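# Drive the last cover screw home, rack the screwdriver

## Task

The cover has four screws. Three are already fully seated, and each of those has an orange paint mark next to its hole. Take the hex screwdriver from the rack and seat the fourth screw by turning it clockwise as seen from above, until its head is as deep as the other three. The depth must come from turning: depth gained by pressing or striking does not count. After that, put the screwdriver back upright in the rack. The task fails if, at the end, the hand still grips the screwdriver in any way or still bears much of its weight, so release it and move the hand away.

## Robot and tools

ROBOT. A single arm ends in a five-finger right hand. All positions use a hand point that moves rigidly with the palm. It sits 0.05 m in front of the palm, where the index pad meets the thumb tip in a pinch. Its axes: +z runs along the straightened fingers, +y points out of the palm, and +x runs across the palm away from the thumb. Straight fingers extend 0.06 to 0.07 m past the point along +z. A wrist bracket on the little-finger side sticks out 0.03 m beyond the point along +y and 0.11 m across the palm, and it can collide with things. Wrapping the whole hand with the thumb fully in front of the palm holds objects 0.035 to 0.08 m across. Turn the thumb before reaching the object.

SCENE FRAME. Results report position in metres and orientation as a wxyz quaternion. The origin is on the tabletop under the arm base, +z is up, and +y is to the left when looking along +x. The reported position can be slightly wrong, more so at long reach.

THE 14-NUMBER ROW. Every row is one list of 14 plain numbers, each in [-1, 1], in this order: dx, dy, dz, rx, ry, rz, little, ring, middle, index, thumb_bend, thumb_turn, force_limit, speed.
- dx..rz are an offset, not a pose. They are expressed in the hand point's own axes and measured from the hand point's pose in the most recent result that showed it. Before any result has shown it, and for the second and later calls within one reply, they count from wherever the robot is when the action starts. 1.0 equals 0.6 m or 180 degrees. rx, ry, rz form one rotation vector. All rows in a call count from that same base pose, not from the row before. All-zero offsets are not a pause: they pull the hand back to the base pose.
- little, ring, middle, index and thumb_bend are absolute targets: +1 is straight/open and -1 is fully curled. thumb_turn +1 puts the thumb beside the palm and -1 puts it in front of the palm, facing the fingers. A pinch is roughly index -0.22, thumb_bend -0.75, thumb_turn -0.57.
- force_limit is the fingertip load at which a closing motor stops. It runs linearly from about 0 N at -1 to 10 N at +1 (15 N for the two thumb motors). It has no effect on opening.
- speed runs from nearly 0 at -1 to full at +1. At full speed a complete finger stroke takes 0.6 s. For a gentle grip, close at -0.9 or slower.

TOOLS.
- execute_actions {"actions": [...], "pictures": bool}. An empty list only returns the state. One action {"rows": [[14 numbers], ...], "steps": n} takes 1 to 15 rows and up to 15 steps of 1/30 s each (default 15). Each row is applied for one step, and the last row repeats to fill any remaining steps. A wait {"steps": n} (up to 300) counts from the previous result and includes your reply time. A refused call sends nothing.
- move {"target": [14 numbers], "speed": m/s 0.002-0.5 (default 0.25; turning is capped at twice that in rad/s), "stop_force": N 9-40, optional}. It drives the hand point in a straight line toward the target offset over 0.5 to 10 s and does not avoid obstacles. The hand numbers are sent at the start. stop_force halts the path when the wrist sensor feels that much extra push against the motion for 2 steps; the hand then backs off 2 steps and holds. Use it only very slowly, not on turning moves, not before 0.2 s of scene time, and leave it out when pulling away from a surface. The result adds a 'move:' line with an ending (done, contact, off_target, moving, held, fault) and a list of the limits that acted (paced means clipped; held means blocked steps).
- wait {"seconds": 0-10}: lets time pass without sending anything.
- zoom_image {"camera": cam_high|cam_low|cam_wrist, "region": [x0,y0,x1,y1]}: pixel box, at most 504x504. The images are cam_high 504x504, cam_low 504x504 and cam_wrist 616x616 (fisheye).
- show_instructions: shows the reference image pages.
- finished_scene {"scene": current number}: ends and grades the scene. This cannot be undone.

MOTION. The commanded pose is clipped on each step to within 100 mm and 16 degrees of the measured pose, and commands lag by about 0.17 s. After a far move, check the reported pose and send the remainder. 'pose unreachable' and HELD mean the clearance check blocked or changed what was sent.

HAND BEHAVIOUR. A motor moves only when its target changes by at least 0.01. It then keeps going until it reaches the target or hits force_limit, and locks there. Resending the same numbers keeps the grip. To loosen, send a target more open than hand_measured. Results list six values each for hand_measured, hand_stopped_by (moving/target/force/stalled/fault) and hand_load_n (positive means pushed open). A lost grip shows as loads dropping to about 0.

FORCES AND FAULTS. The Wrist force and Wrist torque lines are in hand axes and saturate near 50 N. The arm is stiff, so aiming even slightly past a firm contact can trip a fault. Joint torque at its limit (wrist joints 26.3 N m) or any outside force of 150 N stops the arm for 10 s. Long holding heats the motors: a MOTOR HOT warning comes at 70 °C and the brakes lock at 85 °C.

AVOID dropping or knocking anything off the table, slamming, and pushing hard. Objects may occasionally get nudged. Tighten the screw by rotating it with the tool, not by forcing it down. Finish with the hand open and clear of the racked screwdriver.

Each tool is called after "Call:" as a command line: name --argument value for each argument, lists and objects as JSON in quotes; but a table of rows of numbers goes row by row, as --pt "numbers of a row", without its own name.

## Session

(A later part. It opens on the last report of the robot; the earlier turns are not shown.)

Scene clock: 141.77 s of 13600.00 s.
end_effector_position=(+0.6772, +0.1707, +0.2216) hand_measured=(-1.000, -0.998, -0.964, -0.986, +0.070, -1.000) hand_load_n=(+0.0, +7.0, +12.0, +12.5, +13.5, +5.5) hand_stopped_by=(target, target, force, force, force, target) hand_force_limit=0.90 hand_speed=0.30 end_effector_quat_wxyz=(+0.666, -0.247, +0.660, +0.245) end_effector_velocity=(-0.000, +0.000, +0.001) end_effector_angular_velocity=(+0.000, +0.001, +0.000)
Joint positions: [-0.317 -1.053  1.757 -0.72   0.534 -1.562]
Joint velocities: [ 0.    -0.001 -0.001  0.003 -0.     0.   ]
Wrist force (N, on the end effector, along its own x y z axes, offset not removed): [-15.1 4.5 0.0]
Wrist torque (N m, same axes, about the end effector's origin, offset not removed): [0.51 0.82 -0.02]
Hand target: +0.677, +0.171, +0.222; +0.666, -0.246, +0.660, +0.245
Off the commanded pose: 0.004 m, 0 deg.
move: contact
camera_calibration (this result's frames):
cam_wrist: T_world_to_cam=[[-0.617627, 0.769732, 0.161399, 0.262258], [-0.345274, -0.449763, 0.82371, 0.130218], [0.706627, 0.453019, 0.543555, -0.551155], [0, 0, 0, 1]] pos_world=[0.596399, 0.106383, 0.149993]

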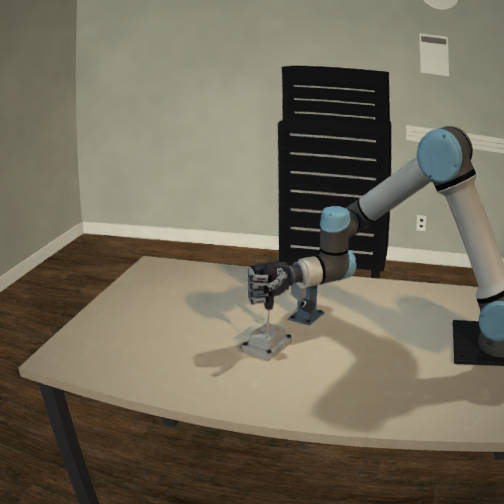

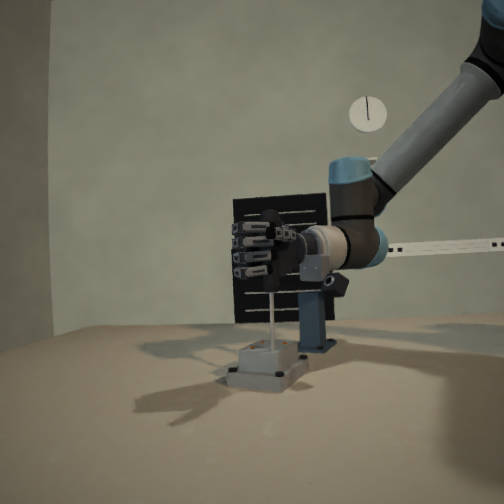

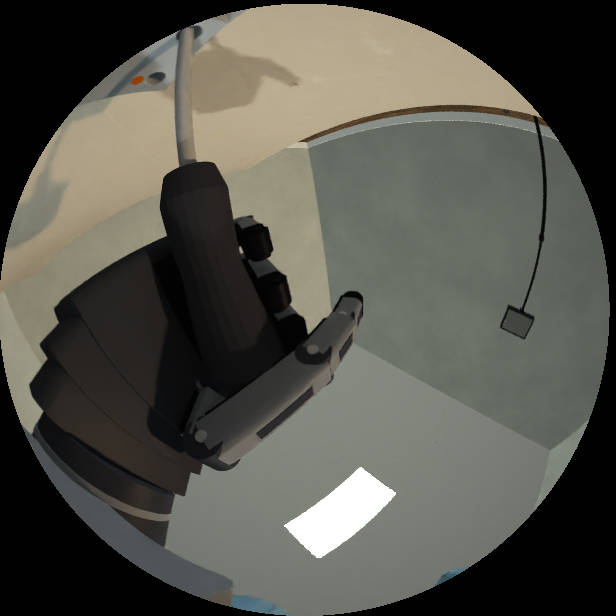

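Call:
move --target '[0,-0.02735,0.01517,0.1111,0,0,-1,-1,-1,-1,-0.7,-1,0.9,0.3]' --speed 0.5

Call:
move --target '[0,-0.02735,0.01517,0.1111,0,0,-1,-1,-1,-1,-0.7,-1,0.9,0.3]' --speed 0.5

Call:
move --target '[0,-0.02735,0.01517,0.1111,0,0,-1,-1,-1,-1,-0.7,-1,0.9,0.3]' --speed 0.5

Call:
move --target '[0,-0.02735,0.01517,0.1111,0,0,-1,-1,-1,-1,-0.7,-1,0.9,0.3]' --speed 0.5

Call:
execute_actions --actions '[{"rows":[[0,0,0,0,0,0,-0.55,-0.55,-0.4,-0.5,0.45,-1,0.9,0.4]],"steps":10}]' --pictures false

Call:
move --target '[0,0.0317,-0.0528,-0.2222,0,0,-0.55,-0.55,-0.4,-0.5,0.45,-1,0.9,0.2]' --speed 0.5

Call:
move --target '[0,0.0325,-0.051,-0.2208,0,0,-0.55,-0.55,-0.4,-0.5,0.45,-1,0.9,0.2]' --speed 0.5

Call:
execute_actions --actions '[{"rows":[[0,0,0,0,0,0,-1,-1,-1,-1,0.45,-1,0.9,0.3]],"steps":13}]' --pictures false

Call:
execute_actions --actions '[{"rows":[[0,0,0,0,0,0,-1,-1,-1,-1,-0.7,-1,0.9,0.3]],"steps":13}]' --pictures false

Call:
move --target '[0.008,0,0,0,0,0,-1,-1,-1,-1,-0.7,-1,0.9,0.3]' --speed 0.003 --stop_force 9

Scene clock: 147.13 s of 13600.00 s.
end_effector_position=(+0.6947, +0.1642, +0.2219) hand_measured=(-1.000, -0.998, -0.964, -0.986, +0.070, -1.000) hand_load_n=(+0.0, +5.0, +11.5, +14.5, +12.5, +7.0) hand_stopped_by=(target, target, force, force, force, target) hand_force_limit=0.90 hand_speed=0.30 end_effector_quat_wxyz=(+0.698, -0.128, +0.693, +0.127) end_effector_velocity=(+0.002, -0.001, -0.000) end_effector_angular_velocity=(+0.001, -0.001, -0.017)
Joint positions: [-0.23  -1.137  1.898 -0.773  0.968 -1.566]
Joint velocities: [ 0.005 -0.001  0.003 -0.003  0.023  0.001]
Wrist force (N, on the end effector, along its own x y z axes, offset not removed): [-9.3 2.7 -2.1]
Wrist torque (N m, same axes, about the end effector's origin, offset not removed): [0.49 0.81 -0.17]
Hand target: +0.695, +0.164, +0.222; +0.699, -0.127, +0.693, +0.126
Off the commanded pose: 0.000 m, 0 deg.
After step 90, 1.27 s passed at rest.
move: done
camera_calibration (this result's frames):
cam_wrist: T_world_to_cam=[[-0.319026, 0.933471, 0.163873, 0.0431687], [-0.478209, -0.307832, 0.82253, 0.202455], [0.818253, 0.184043, 0.5446, -0.59435], [0, 0, 0, 1]] pos_world=[0.596917, 0.131411, 0.150084]

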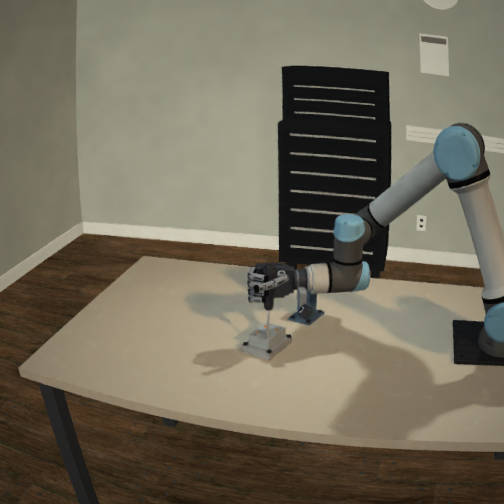

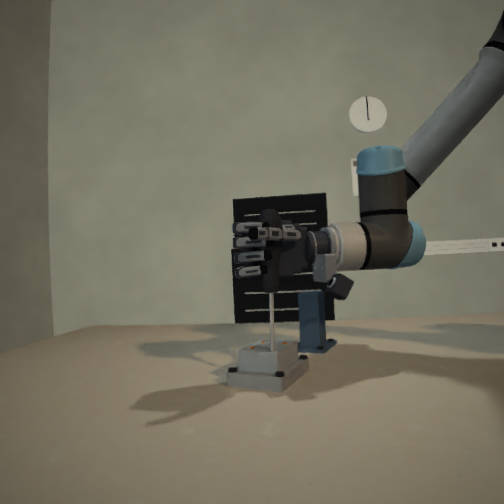

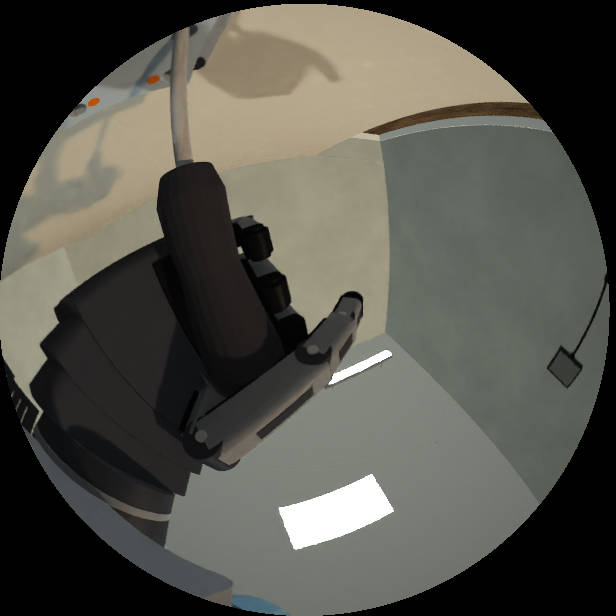

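Scene clock: 148.23 s of 13600.00 s.
end_effector_position=(+0.7089, +0.1522, +0.2220) hand_measured=(-1.000, -0.998, -0.964, -0.986, +0.070, -1.000) hand_load_n=(+0.0, +3.0, +11.0, +16.0, +12.0, +8.0) hand_stopped_by=(target, target, force, force, force, target) hand_force_limit=0.90 hand_speed=0.30 end_effector_quat_wxyz=(+0.710, -0.005, +0.704, +0.005) end_effector_velocity=(+0.001, +0.000, +0.000) end_effector_angular_velocity=(+0.001, -0.000, -0.015)
Joint positions: [-0.089 -1.163  1.941 -0.788  1.456 -1.568]
Joint velocities: [ 0.009  0.002 -0.003  0.001  0.024  0.   ]
Wrist force (N, on the end effector, along its own x y z axes, offset not removed): [-6.9 0.9 -1.8]
Wrist torque (N m, same axes, about the end effector's origin, offset not removed): [0.28 0.87 -0.34]
Hand target: +0.709, +0.152, +0.222; +0.710, -0.005, +0.704, +0.005
Off the commanded pose: 0.000 m, 0 deg.
move: done
camera_calibration (this result's frames):
cam_wrist: T_world_to_cam=[[0.017311, 0.985837, 0.166809, -0.188142], [-0.554933, -0.129306, 0.821784, 0.232823], [0.831715, -0.106794, 0.544836, -0.569209], [0, 0, 0, 1]] pos_world=[0.605878, 0.154794, 0.150179]

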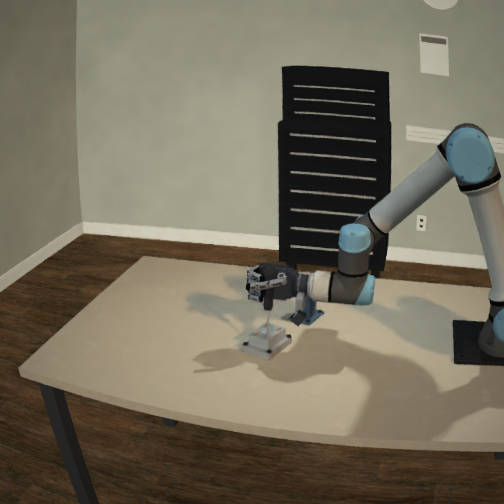

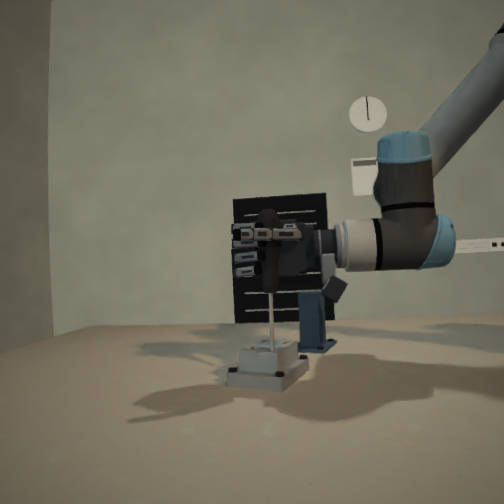

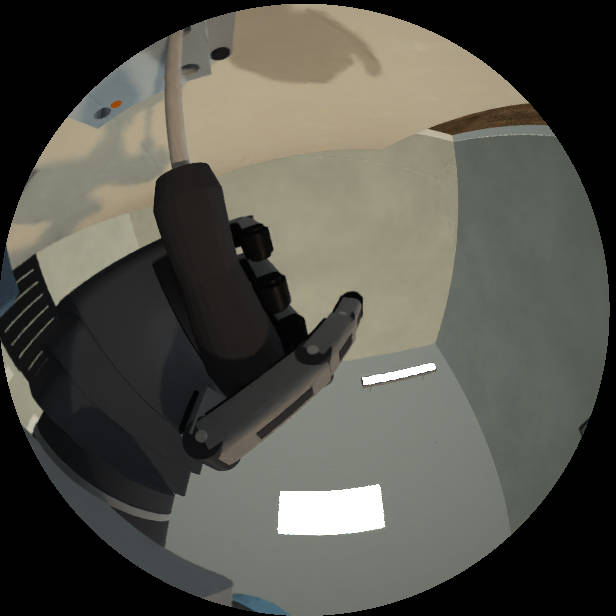

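Scene clock: 149.33 s of 13600.00 s.
end_effector_position=(+0.7182, +0.1360, +0.2221) hand_measured=(-1.000, -0.998, -0.964, -0.986, +0.070, -1.000) hand_load_n=(+0.0, +1.5, +11.0, +18.0, +11.0, +8.0) hand_stopped_by=(target, target, force, force, force, target) hand_force_limit=0.90 hand_speed=0.30 end_effector_quat_wxyz=(+0.700, +0.117, +0.694, -0.116) end_effector_velocity=(+0.001, -0.001, +0.000) end_effector_angular_velocity=(+0.001, -0.000, -0.016)
Joint positions: [ 0.068 -1.124  1.877 -0.762  1.961 -1.569]
Joint velocities: [ 0.007  0.004 -0.007  0.003  0.023  0.001]
Wrist force (N, on the end effector, along its own x y z axes, offset not removed): [-1.7 -1.9 -2.9]
Wrist torque (N m, same axes, about the end effector's origin, offset not removed): [0.19 0.69 -0.65]
Hand target: +0.718, +0.136, +0.222; +0.700, +0.118, +0.694, -0.117
Off the commanded pose: 0.000 m, 0 deg.
move: done
camera_calibration (this result's frames):
cam_wrist: T_world_to_cam=[[0.351354, 0.920728, 0.169737, -0.404102], [-0.56638, 0.0646699, 0.821603, 0.217715], [0.745496, -0.384809, 0.544204, -0.47882], [0, 0, 0, 1]] pos_world=[0.622251, 0.173734, 0.150291]

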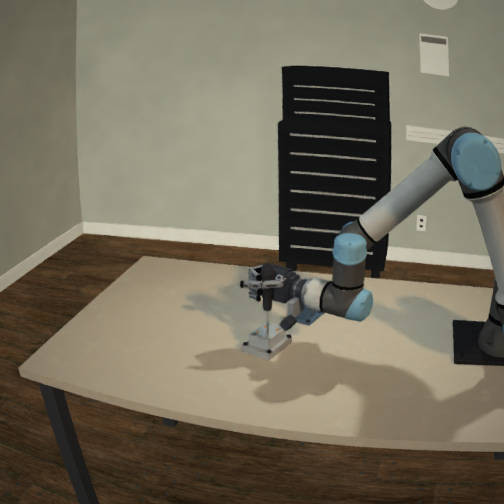

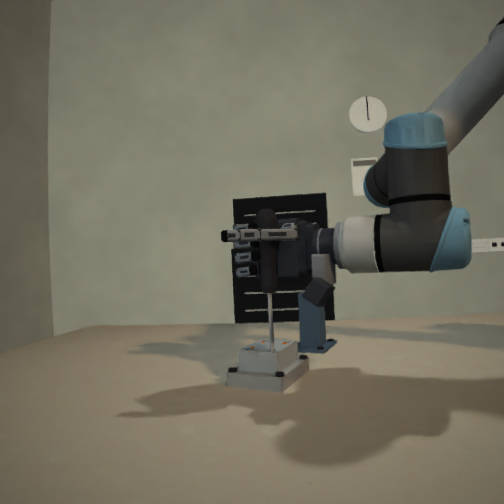

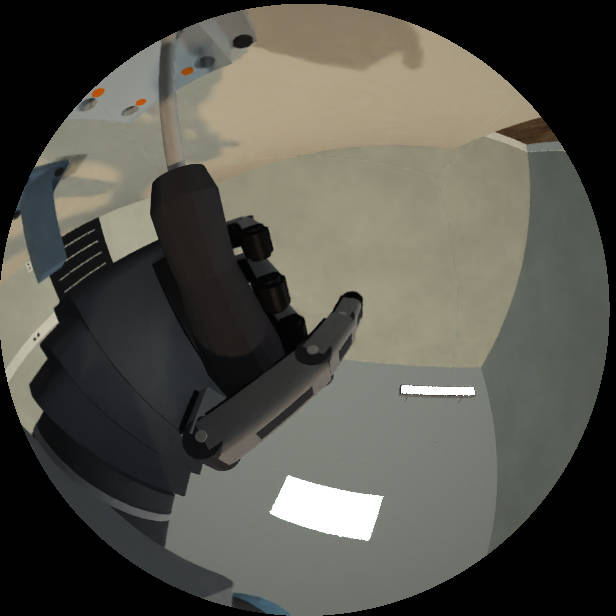

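Scene clock: 150.43 s of 13600.00 s.
end_effector_position=(+0.7215, +0.1176, +0.2220) hand_measured=(-1.000, -0.998, -0.964, -0.986, +0.070, -1.000) hand_load_n=(+0.0, +0.5, +10.5, +19.5, +10.5, +7.0) hand_stopped_by=(target, target, force, force, force, target) hand_force_limit=0.90 hand_speed=0.30 end_effector_quat_wxyz=(+0.670, +0.236, +0.664, -0.234) end_effector_velocity=(+0.001, -0.001, -0.000) end_effector_angular_velocity=(+0.001, +0.001, -0.016)
Joint positions: [ 0.196 -1.03   1.718 -0.699  2.435 -1.571]
Joint velocities: [ 0.004  0.006 -0.012  0.009  0.02   0.002]
Wrist force (N, on the end effector, along its own x y z axes, offset not removed): [-0.4 -2.5 -1.5]
Wrist torque (N m, same axes, about the end effector's origin, offset not removed): [0.22 0.58 -0.93]
Hand target: +0.722, +0.118, +0.222; +0.670, +0.237, +0.664, -0.235
Off the commanded pose: 0.000 m, 0 deg.
move: done
camera_calibration (this result's frames):
cam_wrist: T_world_to_cam=[[0.64342, 0.745887, 0.172227, -0.578998], [-0.51116, 0.251143, 0.821975, 0.15892], [0.569847, -0.616911, 0.542858, -0.333925], [0, 0, 0, 1]] pos_world=[0.644059, 0.185953, 0.150365]

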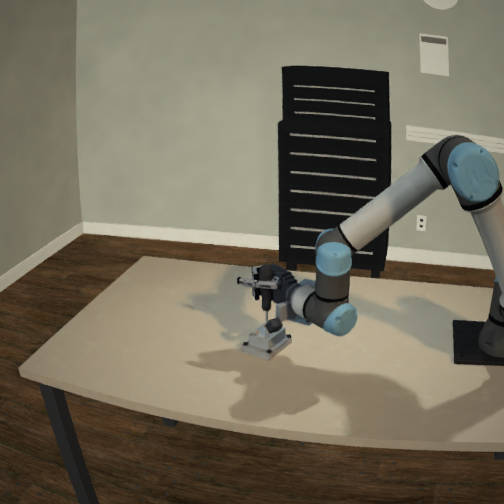

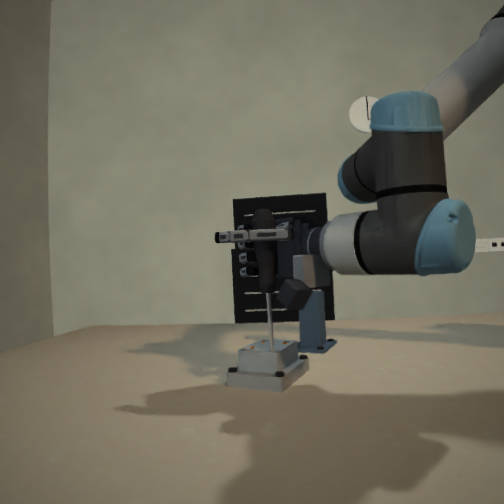

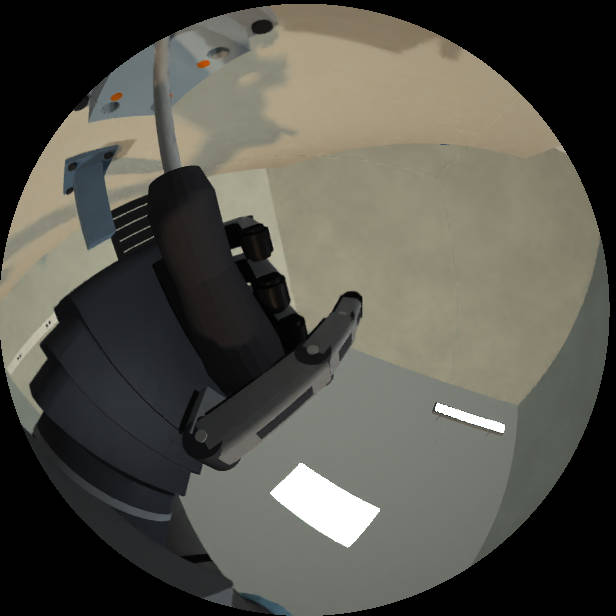

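Scene clock: 150.77 s of 13600.00 s.
end_effector_position=(+0.7215, +0.1177, +0.2221) hand_measured=(-0.550, -0.550, -0.428, -0.502, +0.402, -1.000) hand_load_n=(+0.0, +0.0, +0.5, +0.0, +0.0, +0.0) hand_stopped_by=(moving, moving, moving, moving, moving, target) hand_force_limit=0.90 hand_speed=0.40 end_effector_quat_wxyz=(+0.670, +0.237, +0.664, -0.234) end_effector_velocity=(+0.000, +0.000, +0.001) end_effector_angular_velocity=(+0.000, -0.003, +0.001)
Joint positions: [ 0.196 -1.03   1.718 -0.699  2.436 -1.571]
Joint velocities: [ 0.    -0.001  0.    -0.002 -0.001  0.   ]
Wrist force (N, on the end effector, along its own x y z axes, offset not removed): [0.7 1.1 0.9]
Wrist torque (N m, same axes, about the end effector's origin, offset not removed): [0.12 -0.16 0.02]
Hand target: +0.721, +0.118, +0.222; +0.670, +0.236, +0.664, -0.234
Off the commanded pose: 0.000 m, 0 deg.
Steps of this call (steps 1 to 10: all 10 steps of this action). Readings (end_effector_position | what the end effector reports):
1: (+0.7215, +0.1176, +0.2220) | hand_measured=(-1.000, -0.998, -0.964, -0.986, +0.070, -1.000) hand_load_n=(+0.0, +0.5, +10.5, +19.5, +11.0, +6.5) hand_stopped_by=(moving, moving, moving, moving, moving, target) hand_force_limit=0.90 hand_speed=0.40
2: (+0.7215, +0.1176, +0.2220) | hand_measured=(-1.000, -0.998, -0.964, -0.986, +0.070, -1.000) hand_load_n=(+0.0, +0.5, +10.5, +19.5, +11.0, +6.5) hand_stopped_by=(moving, moving, moving, moving, moving, target) hand_force_limit=0.90 hand_speed=0.40
4: (+0.7215, +0.1176, +0.2220) | hand_measured=(-0.930, -0.928, -0.900, -0.918, +0.110, -1.000) hand_load_n=(+0.0, +0.0, -8.5, +1.0, +5.5, +4.0) hand_stopped_by=(moving, moving, moving, moving, moving, target) hand_force_limit=0.90 hand_speed=0.40
8: (+0.7215, +0.1177, +0.2220) | hand_measured=(-0.618, -0.618, -0.584, -0.608, +0.302, -1.000) hand_load_n=(+0.0, +0.0, +0.0, +0.0, +0.0, +0.0) hand_stopped_by=(moving, moving, moving, moving, moving, target) hand_force_limit=0.90 hand_speed=0.40
10: the state above

Scene clock: 152.47 s of 13600.00 s.
end_effector_position=(+0.7085, +0.1523, +0.2220) hand_measured=(-0.550, -0.550, -0.400, -0.500, +0.450, -1.000) hand_load_n=(+0.0, +0.0, +0.0, +0.0, +0.0, +0.0) hand_stopped_by=(target, target, target, target, target, target) hand_force_limit=0.90 hand_speed=0.20 end_effector_quat_wxyz=(+0.710, -0.006, +0.704, +0.006) end_effector_velocity=(+0.001, +0.001, -0.000) end_effector_angular_velocity=(-0.000, +0.001, +0.017)
Joint positions: [-0.09  -1.164  1.942 -0.788  1.453 -1.568]
Joint velocities: [-0.007  0.002 -0.003  0.002 -0.024 -0.   ]
Wrist force (N, on the end effector, along its own x y z axes, offset not removed): [0.0 0.5 1.1]
Wrist torque (N m, same axes, about the end effector's origin, offset not removed): [0.12 -0.01 -0.03]
Hand target: +0.709, +0.152, +0.222; +0.710, -0.007, +0.704, +0.007
Off the commanded pose: 0.000 m, 0 deg.
move: done
camera_calibration (this result's frames):
cam_wrist: T_world_to_cam=[[0.0152209, 0.985896, 0.166668, -0.186789], [-0.554903, -0.130334, 0.821642, 0.232803], [0.831776, -0.104991, 0.545093, -0.569216], [0, 0, 0, 1]] pos_world=[0.605486, 0.154734, 0.150126]

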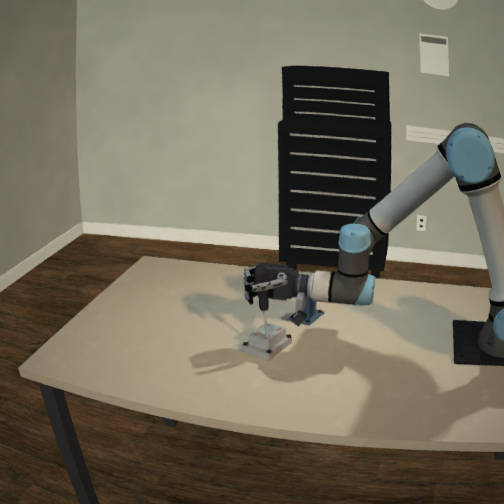

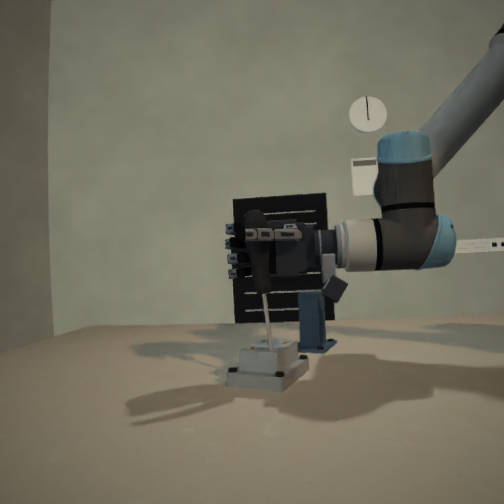

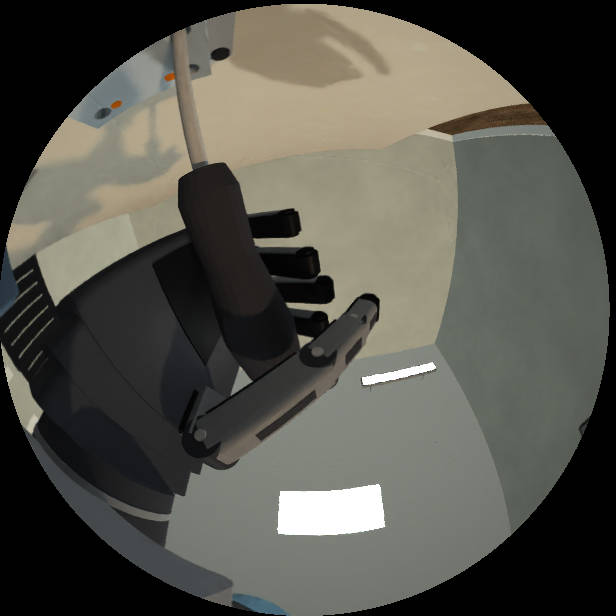

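Scene clock: 153.90 s of 13600.00 s.
end_effector_position=(+0.6774, +0.1711, +0.2216) hand_measured=(-0.550, -0.550, -0.400, -0.500, +0.450, -1.000) hand_load_n=(+0.0, +0.0, +0.0, +0.0, +0.0, +0.0) hand_stopped_by=(target, target, target, target, target, target) hand_force_limit=0.90 hand_speed=0.20 end_effector_quat_wxyz=(+0.666, -0.246, +0.660, +0.244) end_effector_velocity=(+0.000, +0.001, +0.000) end_effector_angular_velocity=(-0.002, +0.002, +0.017)
Joint positions: [-0.316 -1.052  1.757 -0.721  0.536 -1.562]
Joint velocities: [-0.001  0.007 -0.015  0.014 -0.017 -0.005]
Wrist force (N, on the end effector, along its own x y z axes, offset not removed): [0.8 2.9 2.1]
Wrist torque (N m, same axes, about the end effector's origin, offset not removed): [0.43 -0.17 0.14]
Hand target: +0.677, +0.171, +0.222; +0.666, -0.247, +0.660, +0.245
Off the commanded pose: 0.000 m, 0 deg.
move: done
camera_calibration (this result's frames):
cam_wrist: T_world_to_cam=[[-0.61715, 0.77017, 0.161136, 0.261799], [-0.34598, -0.44954, 0.823536, 0.130965], [0.7067, 0.452495, 0.543897, -0.551538], [0, 0, 0, 1]] pos_world=[0.596652, 0.106812, 0.14994]

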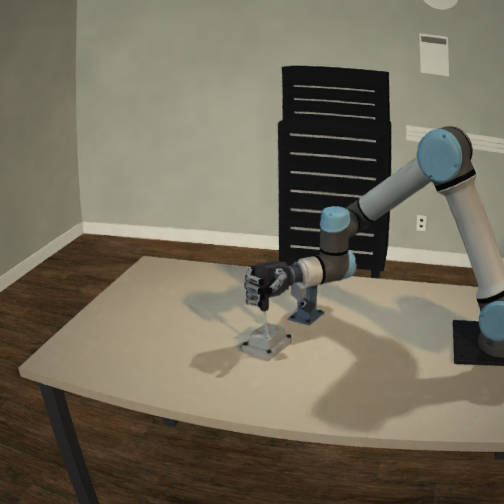

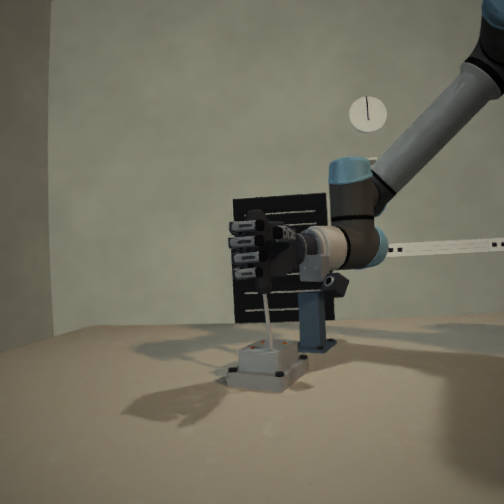

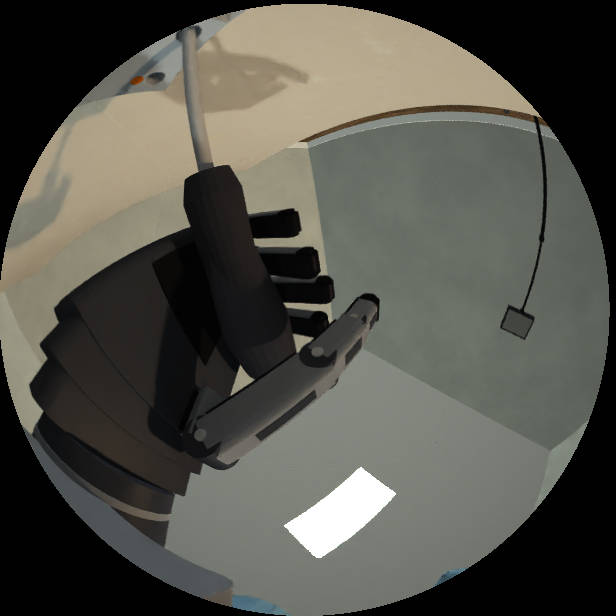

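Scene clock: 154.33 s of 13600.00 s.
end_effector_position=(+0.6775, +0.1710, +0.2217) hand_measured=(-1.000, -0.998, -0.964, -0.988, +0.450, -1.000) hand_load_n=(+0.0, +5.5, +10.0, +10.0, +1.5, -0.5) hand_stopped_by=(target, target, force, force, target, target) hand_force_limit=0.90 hand_speed=0.30 end_effector_quat_wxyz=(+0.666, -0.246, +0.660, +0.244) end_effector_velocity=(-0.001, -0.000, -0.001) end_effector_angular_velocity=(+0.001, +0.002, -0.001)
Joint positions: [-0.316 -1.052  1.757 -0.721  0.535 -1.562]
Joint velocities: [-0.    -0.     0.002  0.     0.     0.   ]
Wrist force (N, on the end effector, along its own x y z axes, offset not removed): [0.2 1.4 1.5]
Wrist torque (N m, same axes, about the end effector's origin, offset not removed): [0.13 -0.11 0.16]
Hand target: +0.677, +0.171, +0.222; +0.666, -0.246, +0.660, +0.244
Off the commanded pose: 0.000 m, 0 deg.
Steps of this call (steps 1 to 13: all 13 steps of this action). Readings (end_effector_position | what the end effector reports):
1: (+0.6774, +0.1711, +0.2216) | hand_measured=(-0.550, -0.550, -0.400, -0.500, +0.450, -1.000) hand_load_n=(+0.0, +0.0, +0.0, +0.0, +0.0, +0.0) hand_stopped_by=(moving, moving, moving, moving, target, target) hand_force_limit=0.90 hand_speed=0.30
2: (+0.6774, +0.1711, +0.2216) | hand_measured=(-0.550, -0.550, -0.400, -0.500, +0.450, -1.000) hand_load_n=(+0.0, +0.0, +0.0, +0.0, +0.0, +0.0) hand_stopped_by=(moving, moving, moving, moving, target, target) hand_force_limit=0.90 hand_speed=0.30
4: (+0.6774, +0.1711, +0.2216) | hand_measured=(-0.616, -0.616, -0.466, -0.566, +0.450, -1.000) hand_load_n=(+0.0, +0.0, +0.0, +0.0, +0.0, +0.0) hand_stopped_by=(moving, moving, moving, moving, target, target) hand_force_limit=0.90 hand_speed=0.30
8: (+0.6775, +0.1710, +0.2216) | hand_measured=(-0.904, -0.904, -0.754, -0.854, +0.450, -1.000) hand_load_n=(+0.0, +1.0, +0.0, +0.0, +0.0, +0.0) hand_stopped_by=(moving, moving, moving, moving, target, target) hand_force_limit=0.90 hand_speed=0.30
13: the state above

Scene clock: 154.77 s of 13600.00 s.
end_effector_position=(+0.6775, +0.1710, +0.2216) hand_measured=(-1.000, -0.998, -0.964, -0.988, +0.068, -1.000) hand_load_n=(+0.0, +6.0, +11.0, +11.5, +14.5, +4.5) hand_stopped_by=(target, target, force, force, force, target) hand_force_limit=0.90 hand_speed=0.30 end_effector_quat_wxyz=(+0.666, -0.246, +0.660, +0.244) end_effector_velocity=(-0.000, +0.000, -0.000) end_effector_angular_velocity=(+0.000, +0.001, -0.000)
Joint positions: [-0.316 -1.052  1.757 -0.721  0.536 -1.562]
Joint velocities: [ 0.     0.     0.001 -0.     0.     0.   ]
Wrist force (N, on the end effector, along its own x y z axes, offset not removed): [1.3 3.2 2.5]
Wrist torque (N m, same axes, about the end effector's origin, offset not removed): [0.29 -0.20 0.41]
Hand target: +0.678, +0.171, +0.222; +0.666, -0.246, +0.660, +0.244
Off the commanded pose: 0.000 m, 0 deg.
Steps of this call (steps 1 to 13: all 13 steps of this action). Readings (end_effector_position | what the end effector reports):
1: (+0.6775, +0.1710, +0.2216) | hand_measured=(-1.000, -0.998, -0.964, -0.988, +0.450, -1.000) hand_load_n=(+0.0, +5.0, +10.0, +10.0, +1.5, -0.5) hand_stopped_by=(target, target, force, force, moving, target) hand_force_limit=0.90 hand_speed=0.30
2: (+0.6775, +0.1710, +0.2216) | hand_measured=(-1.000, -0.998, -0.964, -0.988, +0.450, -1.000) hand_load_n=(+0.0, +5.0, +10.0, +10.0, +1.5, -0.5) hand_stopped_by=(target, target, force, force, moving, target) hand_force_limit=0.90 hand_speed=0.30
4: (+0.6775, +0.1710, +0.2216) | hand_measured=(-1.000, -0.998, -0.964, -0.988, +0.412, -1.000) hand_load_n=(+0.0, +5.0, +10.0, +10.0, +2.5, +0.0) hand_stopped_by=(target, target, force, force, moving, target) hand_force_limit=0.90 hand_speed=0.30
8: (+0.6775, +0.1710, +0.2216) | hand_measured=(-1.000, -0.998, -0.964, -0.988, +0.238, -1.000) hand_load_n=(+0.0, +5.0, +9.5, +9.5, +10.0, +2.5) hand_stopped_by=(target, target, force, force, moving, target) hand_force_limit=0.90 hand_speed=0.30
13: the state above

Scene clock: 155.53 s of 13600.00 s.
end_effector_position=(+0.6776, +0.1710, +0.2212) hand_measured=(-1.000, -0.998, -0.964, -0.988, +0.070, -1.000) hand_load_n=(+0.0, +6.5, +11.5, +12.0, +14.0, +6.0) hand_stopped_by=(target, target, force, force, force, target) hand_force_limit=0.90 hand_speed=0.30 end_effector_quat_wxyz=(+0.666, -0.247, +0.660, +0.244) end_effector_velocity=(-0.000, -0.000, +0.001) end_effector_angular_velocity=(+0.000, +0.000, +0.001)
Joint positions: [-0.316 -1.052  1.757 -0.722  0.536 -1.562]
Joint velocities: [-0.001 -0.001  0.     0.001 -0.001  0.   ]
Wrist force (N, on the end effector, along its own x y z axes, offset not removed): [-16.7 4.5 1.8]
Wrist torque (N m, same axes, about the end effector's origin, offset not removed): [0.35 0.67 0.06]
Hand target: +0.678, +0.171, +0.221; +0.666, -0.246, +0.660, +0.244
Off the commanded pose: 0.004 m, 0 deg.
move: contact
camera_calibration (this result's frames):
cam_wrist: T_world_to_cam=[[-0.617256, 0.770218, 0.160493, 0.262184], [-0.346515, -0.449284, 0.823451, 0.131628], [0.706344, 0.452667, 0.544216, -0.551254], [0, 0, 0, 1]] pos_world=[0.596821, 0.106734, 0.149533]

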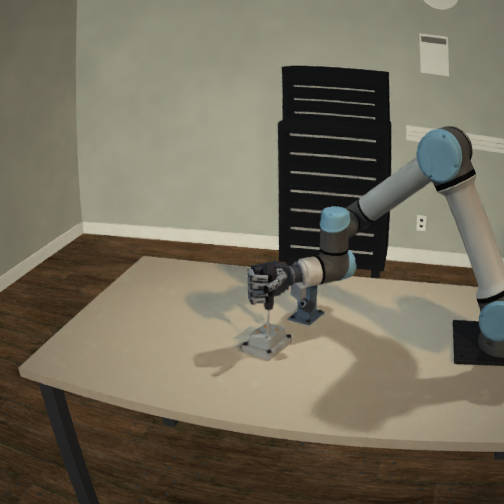

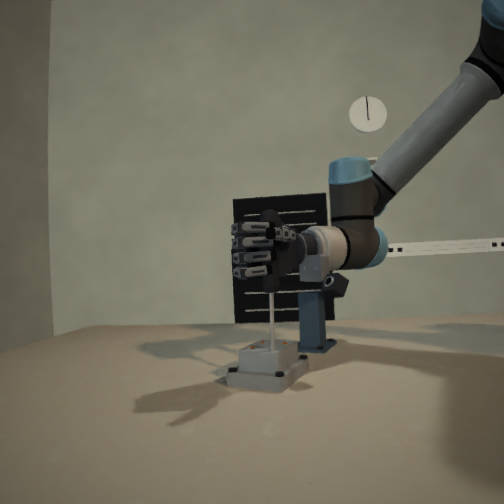

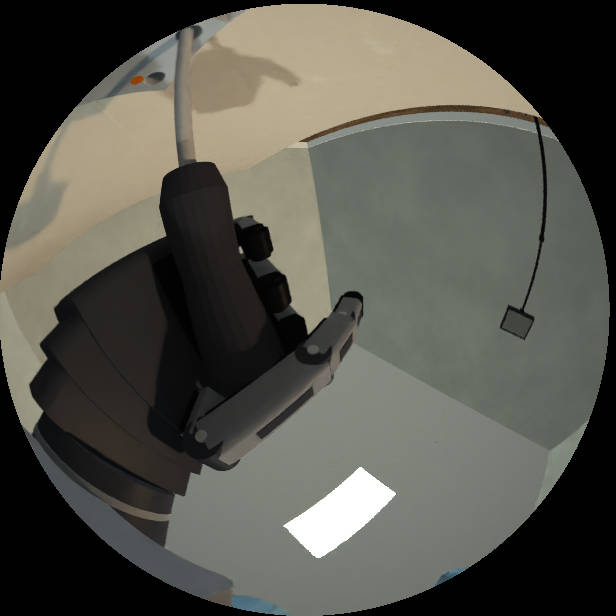

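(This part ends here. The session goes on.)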